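# Unlock, set and relock the belt guide rail by the bottle

## Task

Find the guide rail next to the bottle on the conveyor belt; if it is locked, release the lock. Adjust the rail's distance from the bottle to what the guide rail manual (the reference image) specifies, then lock the rail again. The bottle has to finish in precisely its original spot, and the result only counts if the rail and bottle stay put without the robot holding anything in place at the end.

## Robot and tools

Robot: one six-joint arm (uf850) with a two-finger parallel gripper and a wrist camera. Every motion command is for this single arm. The gripper's fingers point along the gripper's own +z axis and close along its y axis. end_effector_position is the point between the finger pads when closed, about 2 cm short of the fingertips; closing pushes the fingertips about 10 mm further along +z.

Frame: the scene frame has its origin on the table top directly below the arm's base. +z is up, and +y is to the left when looking along +x. Positions are in metres. Orientations are quaternions written w first (qw, qx, qy, qz), also in the scene frame. The base may be slightly tilted against the table, and the reported hand position gets less accurate the further the arm reaches.

Row format: every command row is 8 numbers in this order: x, y, z, qw, qx, qy, qz, opening. x, y, z is an absolute target position for end_effector_position, and the quaternion is an absolute target orientation for the gripper, both in the scene frame. So a row is an absolute pose plus a grip value, not an offset. opening runs from -1 (closed) to +1 (fully open, 0.084 m). To hold an object, command an opening clearly below the grip_measured value in the result; the bigger the gap, the harder the squeeze (about 24 N per pad at most). Closing fast can press too hard. To keep an orientation, repeat the intended quaternion in every row rather than copying the drifting reported one.

execute_actions(actions): actions is a list of actions. Each action is a table of up to 15 rows, and each row lasts one control step of 1/30 s. If there are fewer than 15 rows, the last row is held for the remaining steps, so one action is 0.5 s. An empty list just returns state and images. A target more than 0.6 m from the gripper's position at the action's start, along any gripper axis, refuses that action. If the first action fails this check, or any action is malformed, the whole call is refused and nothing moves. Each step, the commanded pose is clipped to within 70 mm and 16 degrees of the measured pose, so a far target may need several actions. Position takes priority over orientation when both cannot be met.

move(target, speed, blocking): target is one 8-number row as above, an absolute pose plus opening. The gripper follows a straight path there, turning the shorter way. speed is the path's top speed in m/s, from 0.002 to 0.5 (default 0.25); turning is capped at twice that in rad/s. Paths last 0.5 to 10 s, and a longer one stops short. The opening is applied at the start. The path does not avoid obstacles, and the gripper can lag behind, stray from the path, or overshoot the speed near full reach. Faster contact and targets set deeper past a surface mean harder hits and pushes. The result adds a move: line. done means it came to rest near the target; off_target, moving, held or fault mean otherwise. limits=paced means the pose was clipped; limits=held means a check blocked some steps, after which the arm may speed up sharply. With blocking=false you get a result after 0.5 s while the arm keeps going. Until a result shows the move has ended, other moves and actions are refused, so call wait or stop first.

wait(seconds): 0 to 10 s; the arm holds its last command and a running move continues, returning early if it ends. stop(): brakes a running move; it needs room to slow down, and the fingers keep moving. zoom_image(camera, region): region is [x0, y0, x1, y1] in pixels, at most 504x504, from one camera's latest image. Cameras: cam_head_left, cam_head_right, cam_high, cam_low, cam_wrist, each 672x504. show_instructions(): shows the reference pages, including the guide rail manual that gives the gap setting. read_manual(section): licence texts only. finished_scene(scene): ends the scene with that number (1 or 2) and reports success; it cannot be undone.

Results: a state line with gripper position, quaternion, and linear and angular velocities; grip_measured, the measured finger opening on the command scale; Joint positions in base-to-gripper order; Hand target, the pose the controller is currently driving toward; and camera images with calibration changes. A pose unreachable line means the clearance check (which treats the mounting block as part of the arm) changed or blocked the command.

Limits and hazards: joint ranges in rad are waist and forearm roll and wrist roll ±6.283, shoulder ±2.304, elbow -4.224 to 0.061, wrist pitch ±2.164. Load limits in N m are waist 55.8, shoulder 55.8, elbow 46.5, forearm roll 25.1, wrist pitch 17.6, wrist roll 17.6. Reaching one of these in contact causes a torque fault: the joint backs off, the arm holds for 10 s, and the rest of the call is skipped. Holding loads heats the motors. A MOTOR HOT warning appears at 65 °C, and at 80 °C an OVER-TEMPERATURE FAULT brakes the arm until it cools. Something may briefly tug on a held part. Avoid knocking anything off the table, which means failure. Also avoid drops, slips, slams, hard hits and strong pushes, and above all do not disturb the bottle. The robot holds its last command while you think, so do not leave it pressing on anything.

Each tool is called after "Call:" by a JSON object that holds its "api" and its "payload", one argument or row to a line.

Reference images:

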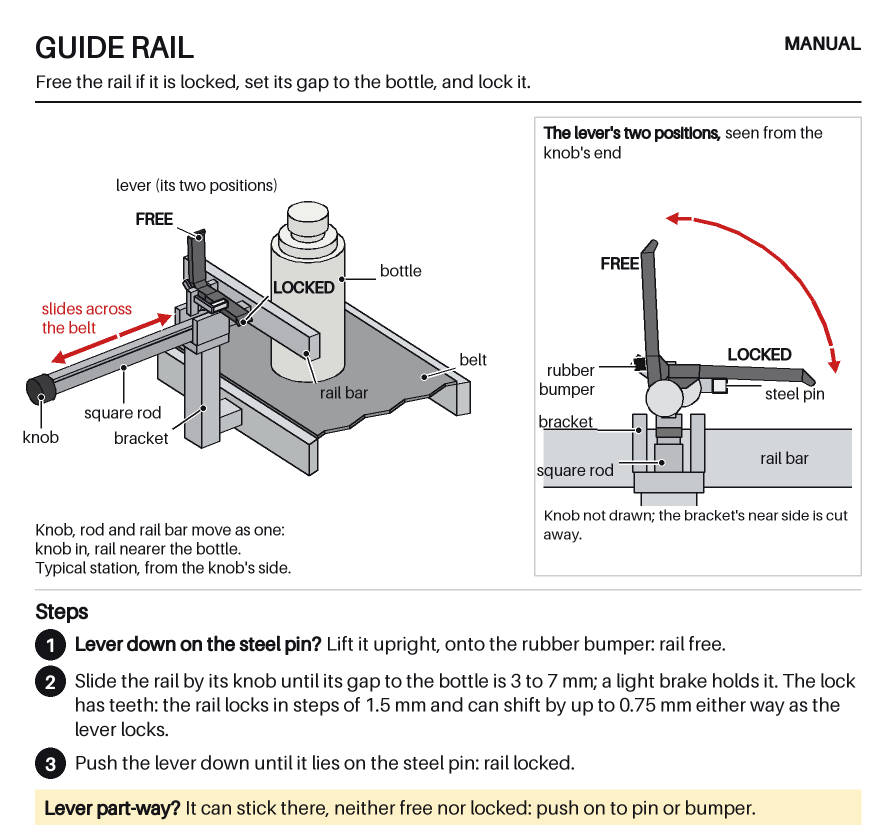

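## Session

Call:
{"api": "execute_actions", "payload": {
  "actions": []
}}

Scene clock: 0.00 s.
end_effector_position=(+0.2940, -0.4757, +0.3997) grip_measured=+1.00 end_effector_quat_wxyz=(+0.070, -0.307, +0.901, +0.300) end_effector_velocity=(-0.000, +0.000, -0.001) end_effector_angular_velocity=(+0.001, +0.001, -0.001)
Joint positions: [-1.06  -0.804 -1.671  0.236 -1.504  1.225  0.084]
Joint velocities: [-0.    -0.001  0.    -0.001  0.     0.001 -0.   ]
Motor temperatures (°C, as the motors report them): [21 19 20 23 22 26]
Hand target: +0.294, -0.476, +0.400; +0.070, -0.307, +0.901, +0.300

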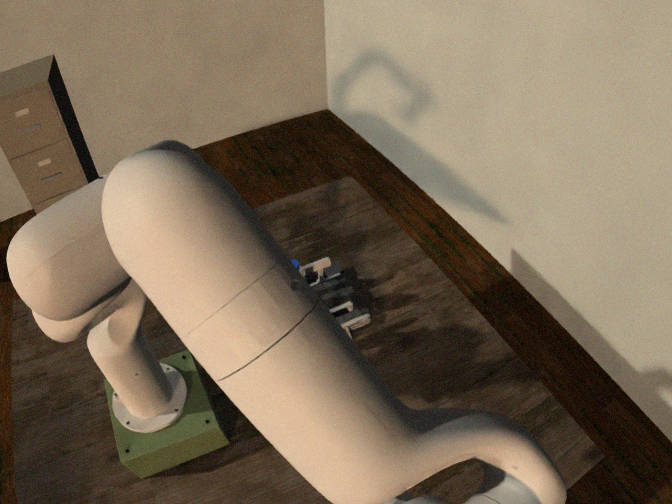

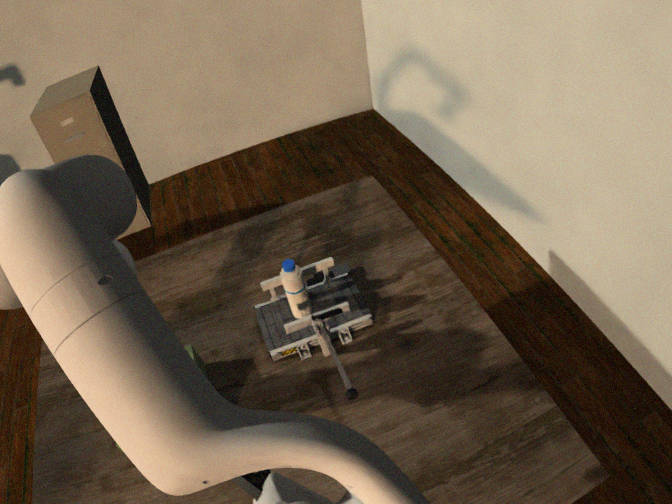

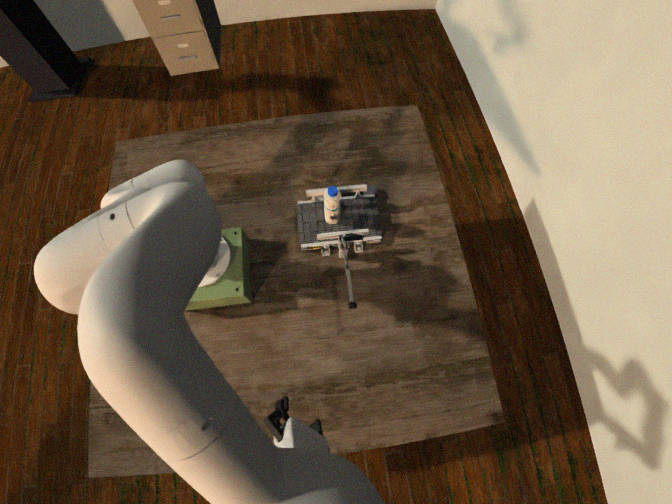

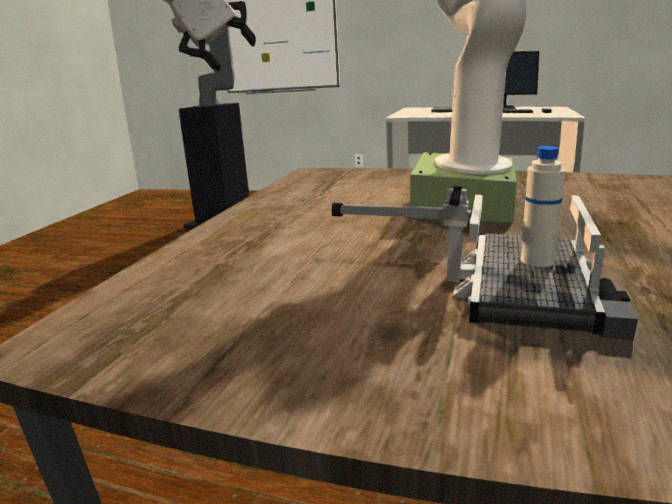

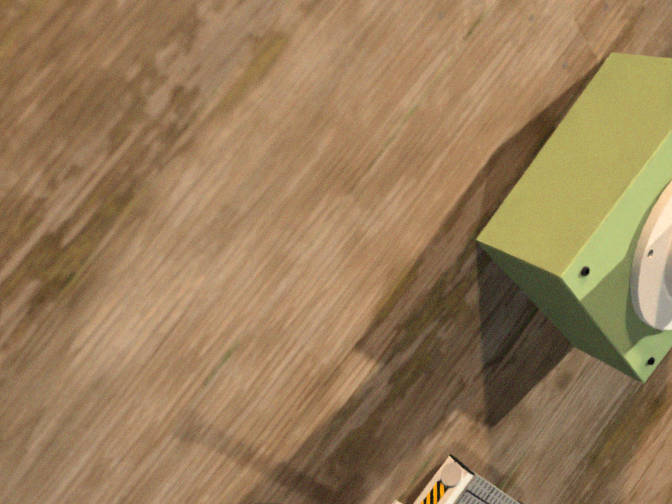

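Call:
{"api": "zoom_image", "payload": {
  "camera": "cam_high",
  "region": [280,170,420,320]
}}

Call:
{"api": "zoom_image", "payload": {
  "camera": "cam_low",
  "region": [320,130,640,350]
}}

Call:
{"api": "zoom_image", "payload": {
  "camera": "cam_head_right",
  "region": [240,250,400,410]
}}

Region (280, 170, 420, 320) of cam_high's 672x504 image, scaled by 3.360, with more detail than that image has; it fills the left 470 columns of this view, and the rest is white.

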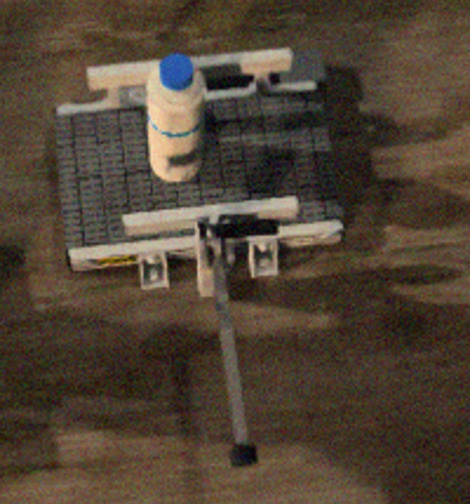

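Region (320, 130, 640, 350) of cam_low's 672x504 image, scaled by 1.575, with more detail than that image has; it fills the top 346 rows of this view, and the rest is white.

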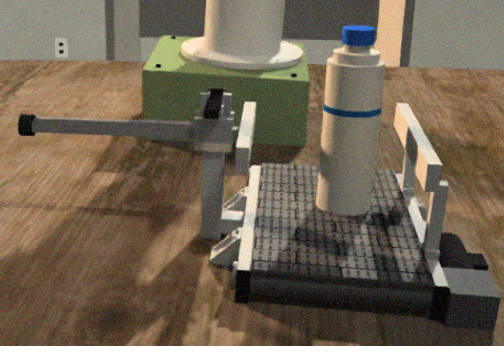

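Region (240, 250, 400, 410) of cam_head_right's 672x504 image, scaled by 3.150, with more detail than that image has.

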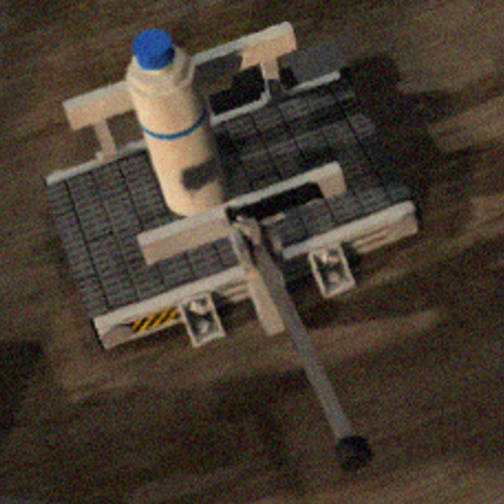

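Call:
{"api": "move", "payload": {
  "target": [0.56,0.02,0.36,0,0,1,0,1],
  "speed": 0.4
}}

Scene clock: 17.17 s.
end_effector_position=(+0.5620, +0.0205, +0.3606) grip_measured=+1.00 end_effector_quat_wxyz=(+0.001, -0.000, +1.000, +0.004) end_effector_velocity=(+0.001, +0.002, -0.001) end_effector_angular_velocity=(-0.005, +0.006, -0.001)
Joint positions: [ 0.08  -0.359 -1.117  0.086 -0.713  3.066  0.084]
Joint velocities: [ 0.006 -0.008 -0.008 -0.008 -0.006  0.013 -0.   ]
Motor temperatures (°C, as the motors report them): [21 19 21 23 22 26]
Hand target: +0.562, +0.021, +0.361; +0.001, -0.000, +1.000, +0.004
Off the commanded pose: 0.002 m, 0 deg.
move: done; limits=paced
camera_calibration (this result's frames):
cam_wrist: T_world_to_cam=[[-0.0186035, 0.99962, 0.0203459, 0.0113794], [0.999694, 0.0189288, -0.0159184, -0.489979], [-0.0162975, 0.0200436, -0.999666, 0.500889], [0, 0, 0, 1]] pos_world=[0.498204, -0.01214, 0.49269]

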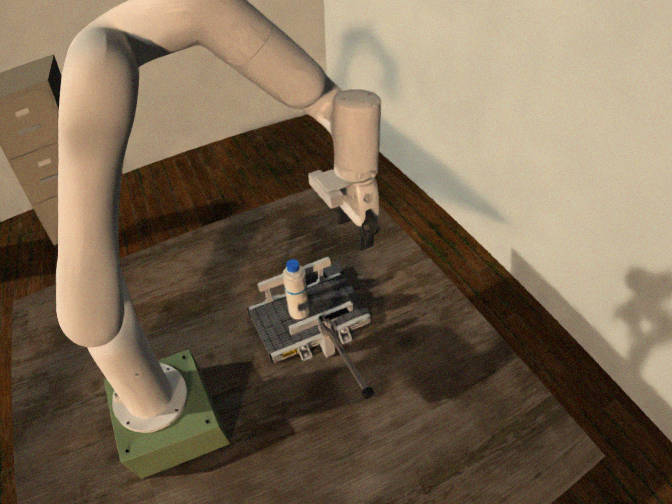

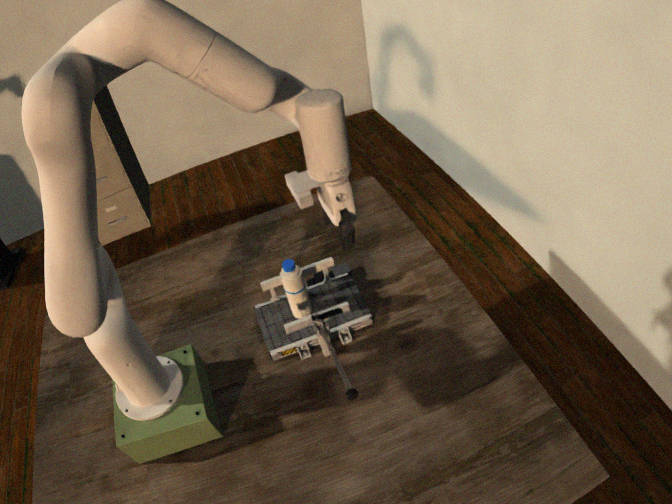

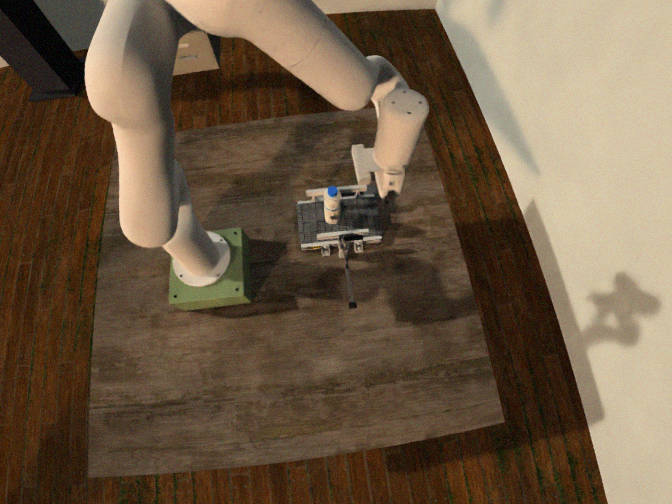

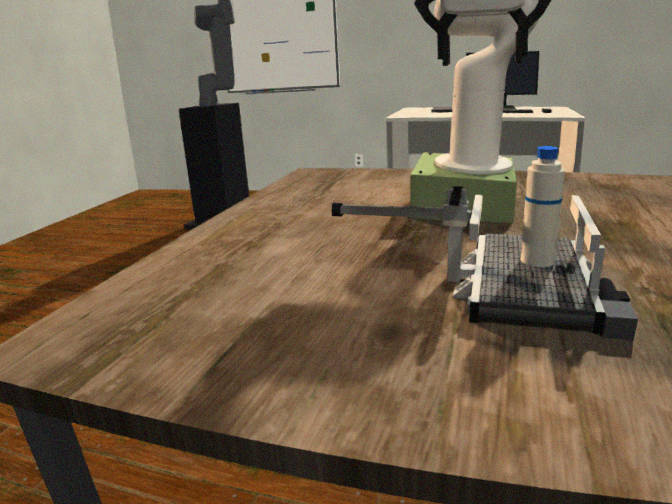

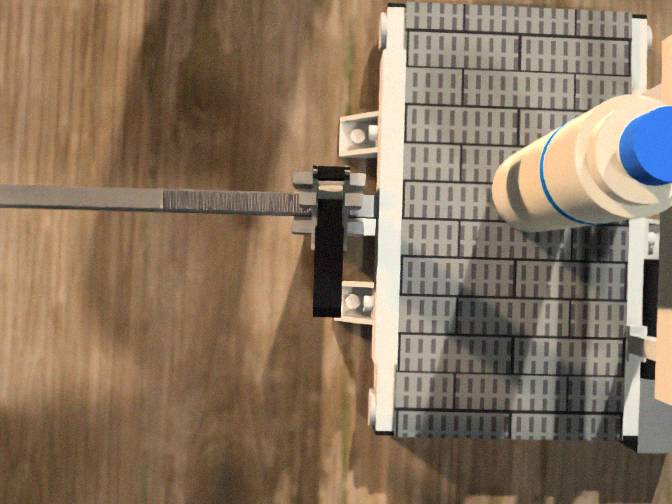

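Call:
{"api": "move", "payload": {
  "target": [0.525,-0.008,0.20,0,0,1,0,-0.2]
}}

Call:
{"api": "zoom_image", "payload": {
  "camera": "cam_low",
  "region": [400,100,560,240]
}}

Call:
{"api": "zoom_image", "payload": {
  "camera": "cam_head_right",
  "region": [280,240,400,360]
}}

Scene clock: 26.83 s.
end_effector_position=(+0.5257, -0.0082, +0.2001) grip_measured=-0.22 end_effector_quat_wxyz=(+0.000, +0.000, +1.000, -0.001) end_effector_velocity=(-0.001, -0.000, -0.003) end_effector_angular_velocity=(+0.001, +0.002, +0.000)
Joint positions: [ 0.043 -0.561 -0.959  0.139 -0.358  2.965  0.035]
Joint velocities: [-0.001 -0.005  0.001  0.004  0.003 -0.005  0.   ]
Motor temperatures (°C, as the motors report them): [21 19 21 23 22 26]
Hand target: +0.526, -0.008, +0.200; -0.000, +0.000, +1.000, -0.001
Off the commanded pose: 0.001 m, 0 deg.
move: done
camera_calibration (this result's frames):
cam_wrist: T_world_to_cam=[[-0.0177393, 0.999779, 0.0112542, 0.044062], [0.999677, 0.0179402, -0.0180052, -0.455234], [-0.0182031, 0.0109312, -0.999775, 0.341304], [0, 0, 0, 1]] pos_world=[0.462081, -0.0396162, 0.332534]

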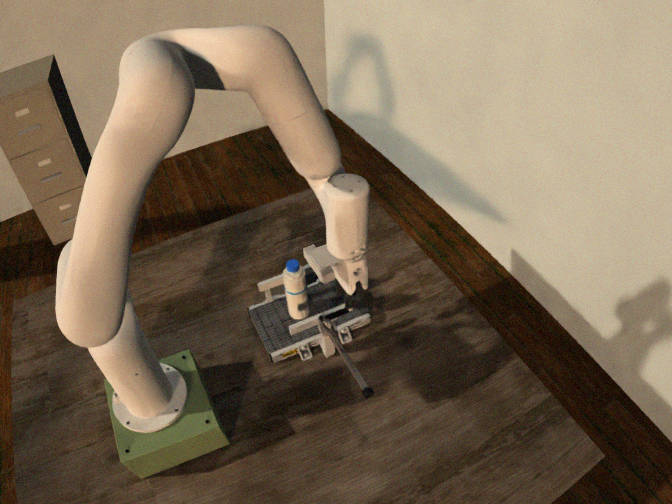

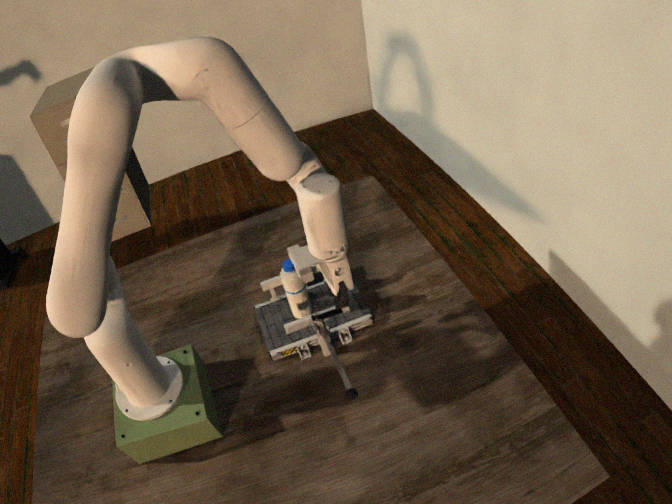

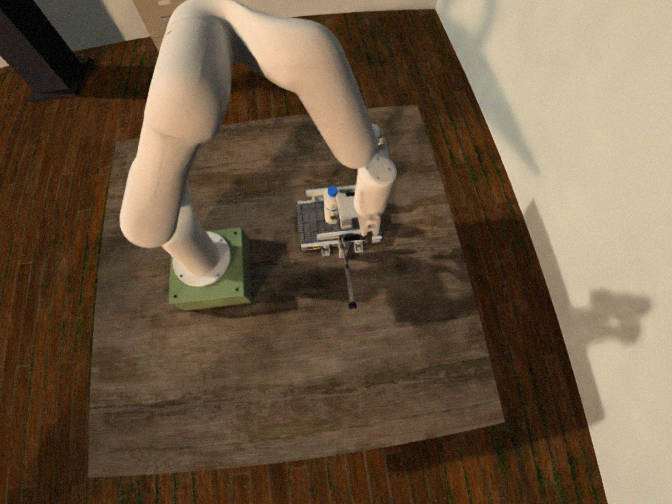

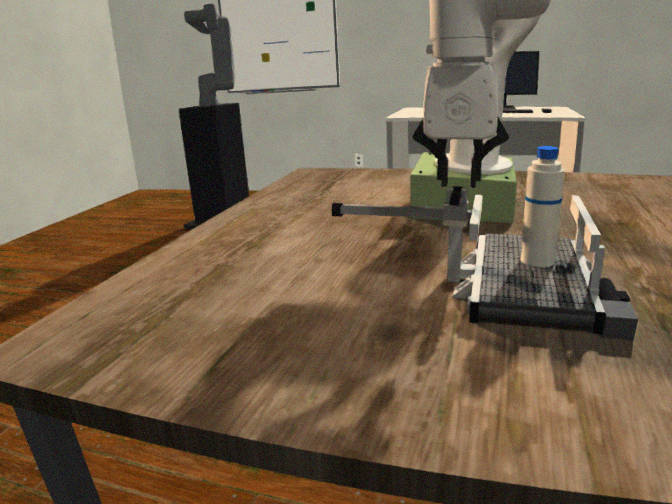

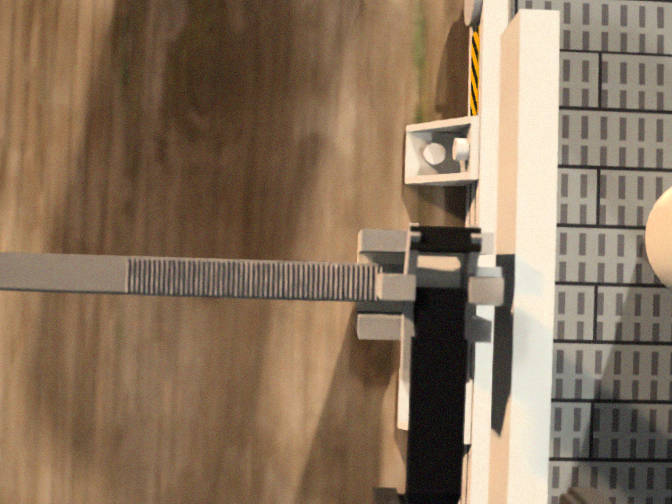

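Region (400, 100, 560, 240) of cam_low's 672x504 image, scaled by 3.150, with more detail than that image has; it fills the top 441 rows of this view, and the rest is white.

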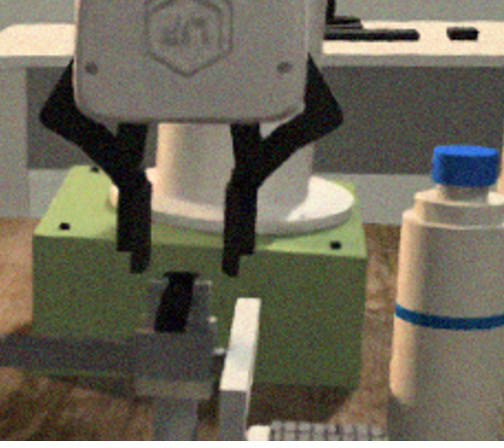

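Region (280, 240, 400, 360) of cam_head_right's 672x504 image, scaled by 4.200, with more detail than that image has.

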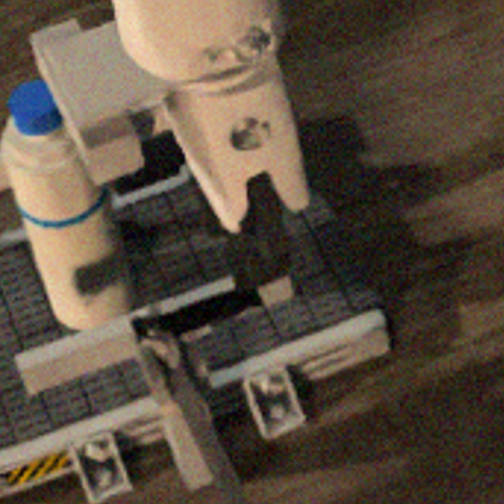

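Call:
{"api": "move", "payload": {
  "target": [0.531,-0.014,0.163,0,0,1,0,-0.35],
  "speed": 0.08
}}

Call:
{"api": "move", "payload": {
  "target": [0.531,-0.014,0.163,0,0,1,0,-0.85]
}}

Call:
{"api": "move", "payload": {
  "target": [0.527,-0.014,0.188,0,0,1,0,-0.85],
  "speed": 0.04
}}

Call:
{"api": "zoom_image", "payload": {
  "camera": "cam_head_right",
  "region": [280,240,400,360]
}}

Scene clock: 36.23 s.
end_effector_position=(+0.5311, -0.0141, +0.1632) grip_measured=-0.37 end_effector_quat_wxyz=(+0.000, +0.000, +1.000, -0.000) end_effector_velocity=(+0.000, -0.000, -0.002) end_effector_angular_velocity=(-0.000, +0.000, +0.003)
Joint positions: [ 0.035 -0.648 -0.986  0.17  -0.3    2.925  0.028]
Joint velocities: [-0.    -0.005 -0.002 -0.     0.002 -0.004  0.   ]
Motor temperatures (°C, as the motors report them): [21 19 21 23 22 26]
Hand target: +0.531, -0.014, +0.163; -0.000, +0.000, +1.000, -0.000
Off the commanded pose: 0.000 m, 0 deg.
move: done
camera_calibration (this result's frames):
cam_wrist: T_world_to_cam=[[-0.0180423, 0.999763, 0.012209, 0.0504414], [0.999668, 0.0182627, -0.0181876, -0.461209], [-0.0184062, 0.0118768, -0.99976, 0.304746], [0, 0, 0, 1]] pos_world=[0.467575, -0.0456259, 0.295669]

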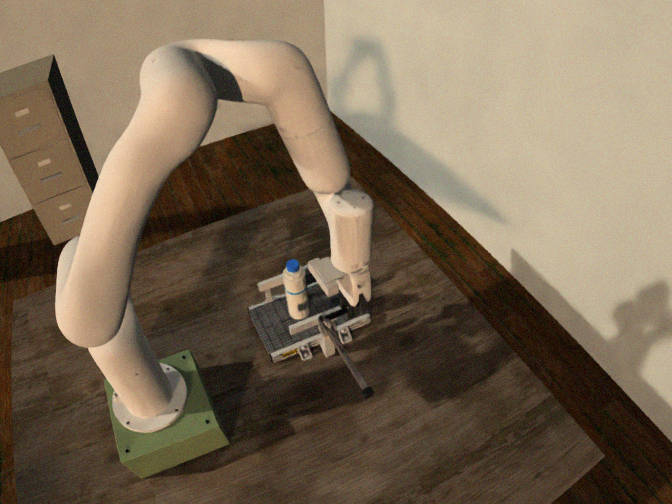

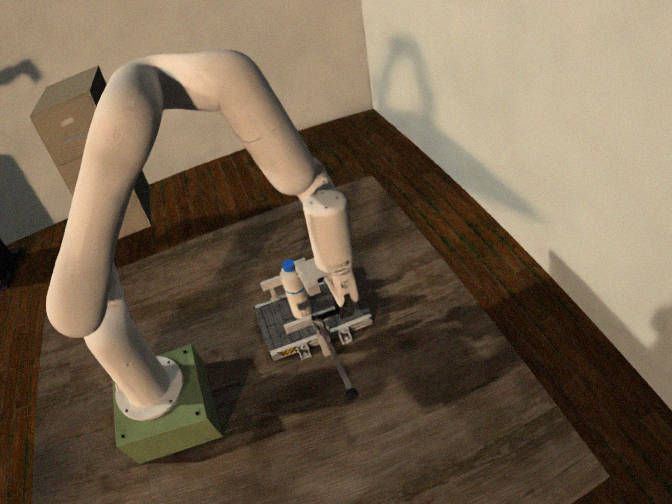

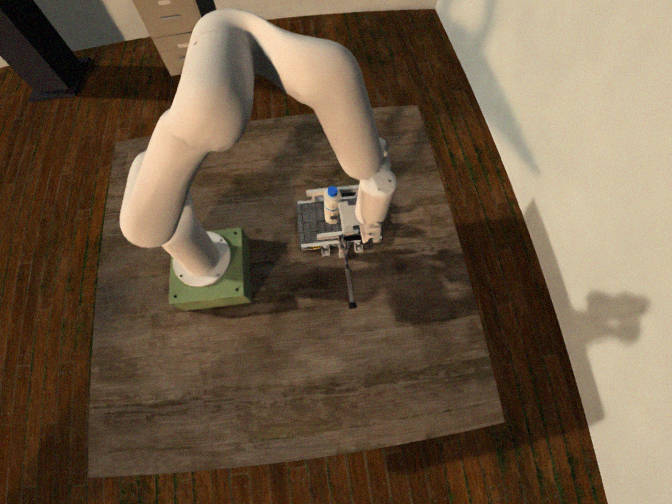

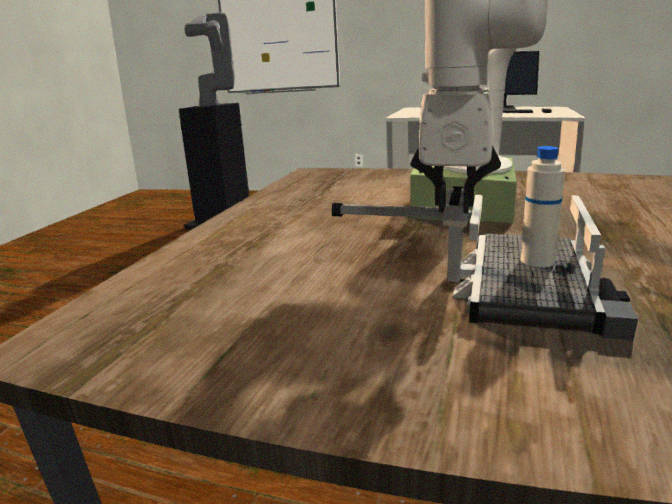

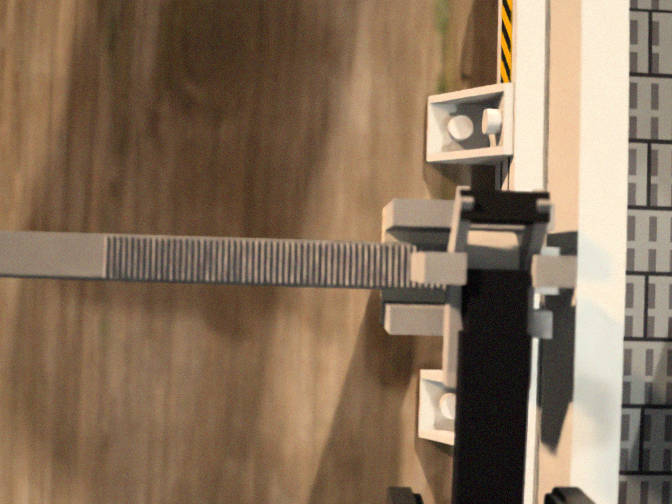

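Scene clock: 36.93 s.
end_effector_position=(+0.5311, -0.0143, +0.1631) grip_measured=-0.70 end_effector_quat_wxyz=(+0.000, +0.000, +1.000, -0.000) end_effector_velocity=(-0.000, +0.000, -0.000) end_effector_angular_velocity=(+0.000, +0.000, +0.002)
Joint positions: [ 0.034 -0.648 -0.986  0.171 -0.3    2.923  0.013]
Joint velocities: [ 0.001  0.     0.     0.    -0.    -0.002  0.   ]
Motor temperatures (°C, as the motors report them): [21 19 21 23 22 26]
Hand target: +0.531, -0.014, +0.163; +0.000, +0.000, +1.000, -0.000
Off the commanded pose: 0.000 m, 0 deg.
move: done
camera_calibration (this result's frames):
cam_wrist: T_world_to_cam=[[-0.0179278, 0.999763, 0.012374, 0.0505929], [0.999676, 0.0181474, -0.017871, -0.46127], [-0.0180914, 0.0120496, -0.999764, 0.304454], [0, 0, 0, 1]] pos_world=[0.467536, -0.0458786, 0.295513]

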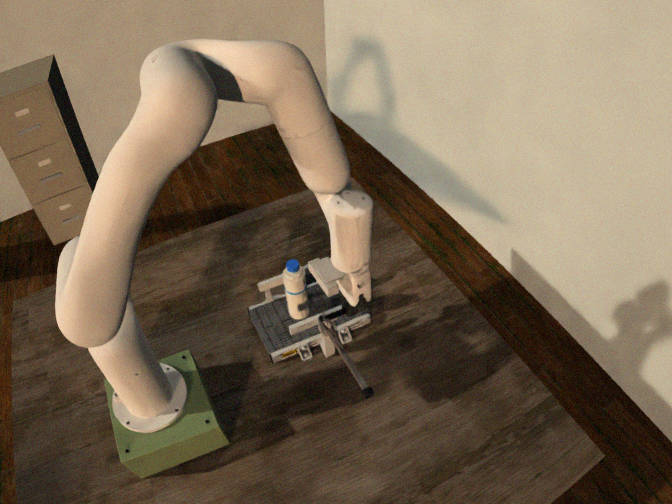

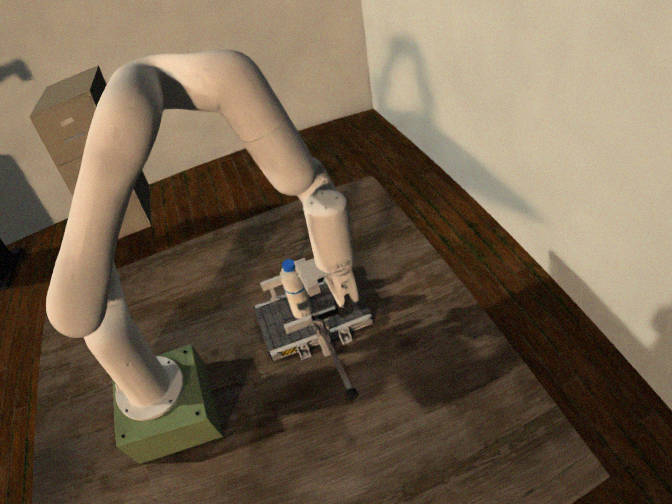

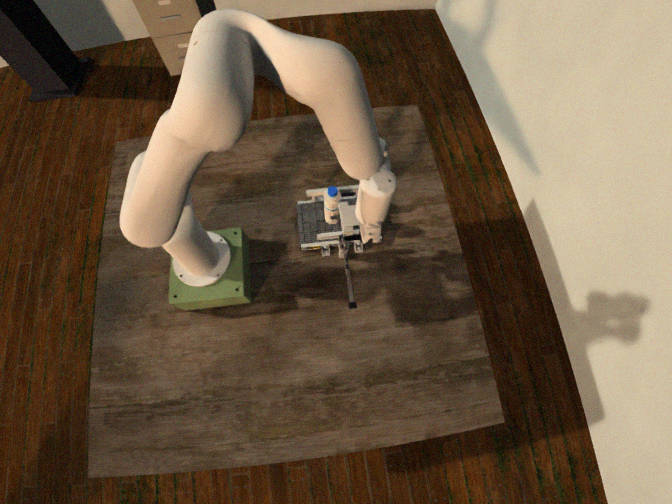

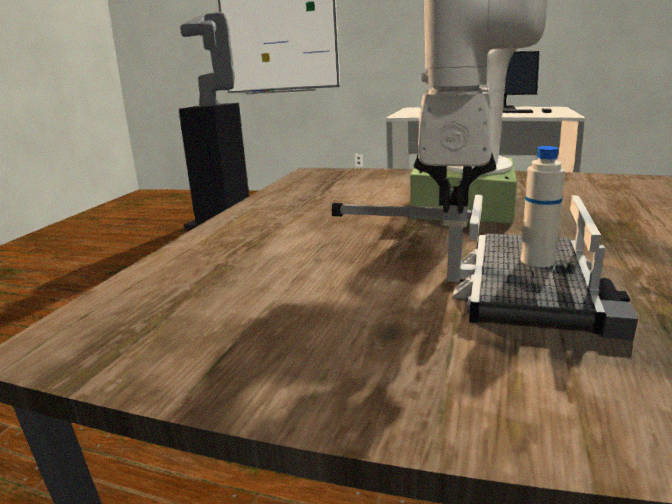

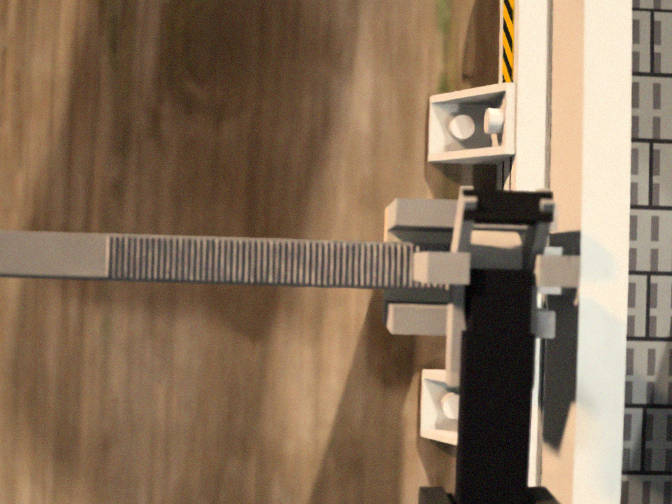

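Scene clock: 37.93 s.
end_effector_position=(+0.5253, -0.0140, +0.1872) grip_measured=-0.70 end_effector_quat_wxyz=(-0.002, +0.000, +1.000, +0.000) end_effector_velocity=(+0.001, +0.000, +0.001) end_effector_angular_velocity=(-0.001, -0.005, -0.001)
Joint positions: [ 0.032 -0.59  -0.964  0.152 -0.341  2.94   0.013]
Joint velocities: [ 0.     0.003  0.    -0.     0.002  0.002  0.   ]
Motor temperatures (°C, as the motors report them): [21 19 21 23 22 26]
Hand target: +0.527, -0.014, +0.188; +0.000, -0.000, +1.000, +0.000
Off the commanded pose: 0.002 m, 0 deg.
move: done
camera_calibration (this result's frames):
cam_wrist: T_world_to_cam=[[-0.0177406, 0.999754, 0.0133387, 0.0495595], [0.999582, 0.0180391, -0.0226012, -0.454111], [-0.0228363, 0.0129322, -0.999656, 0.33093], [0, 0, 0, 1]] pos_world=[0.462358, -0.0456352, 0.319891]

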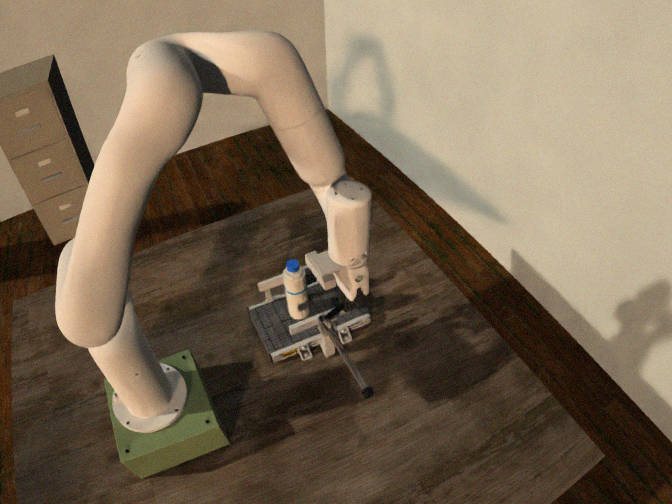

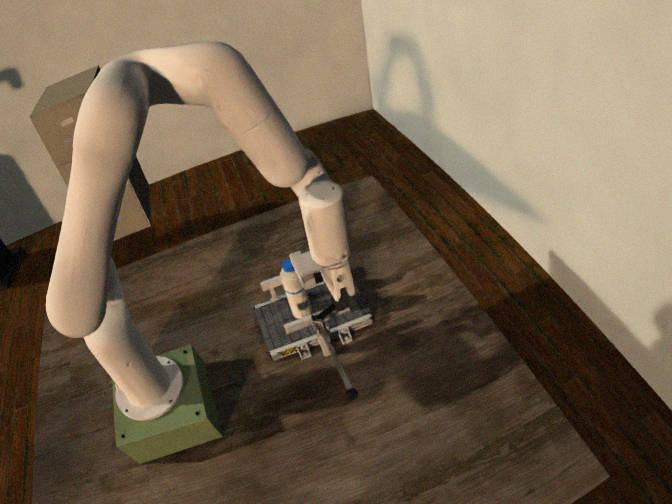

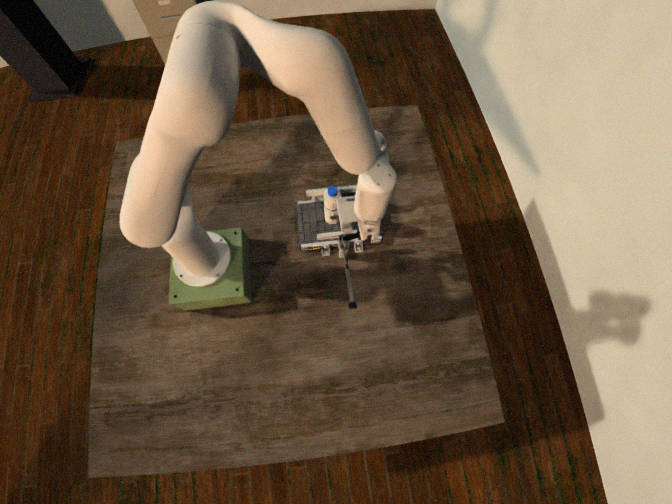

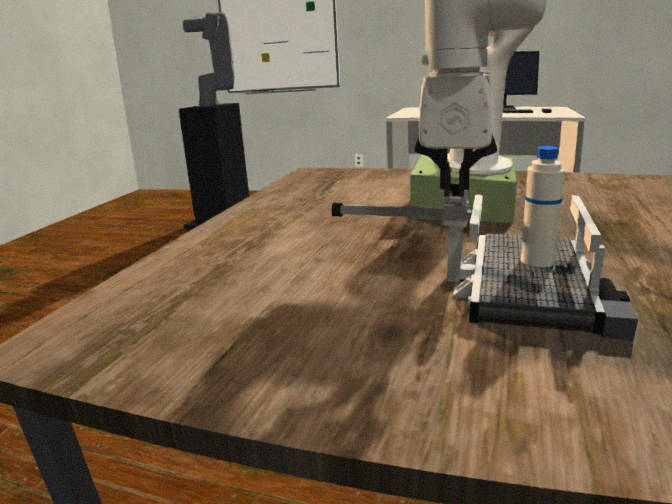

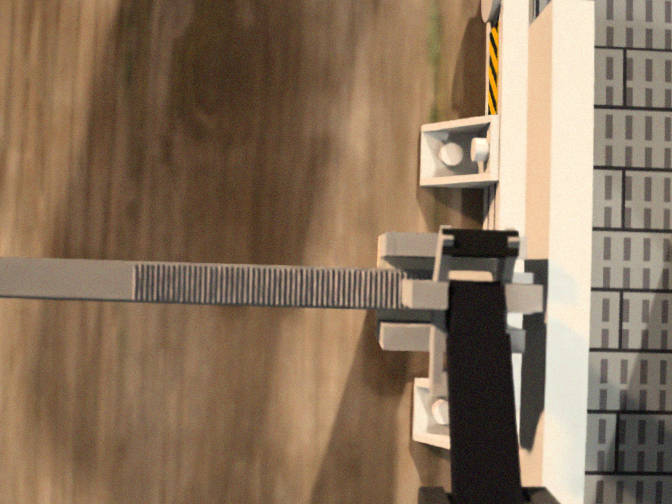

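Region (280, 240, 400, 360) of cam_head_right's 672x504 image, scaled by 4.200, with more detail than that image has.

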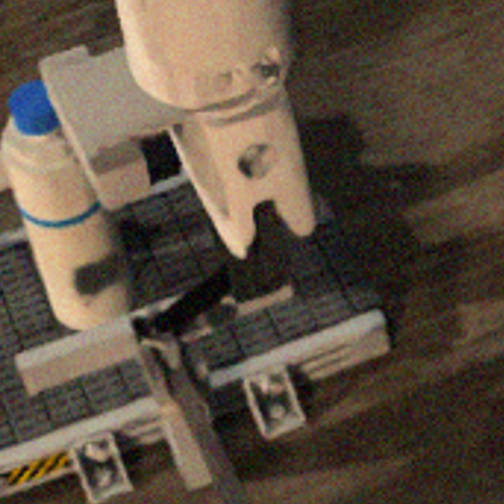

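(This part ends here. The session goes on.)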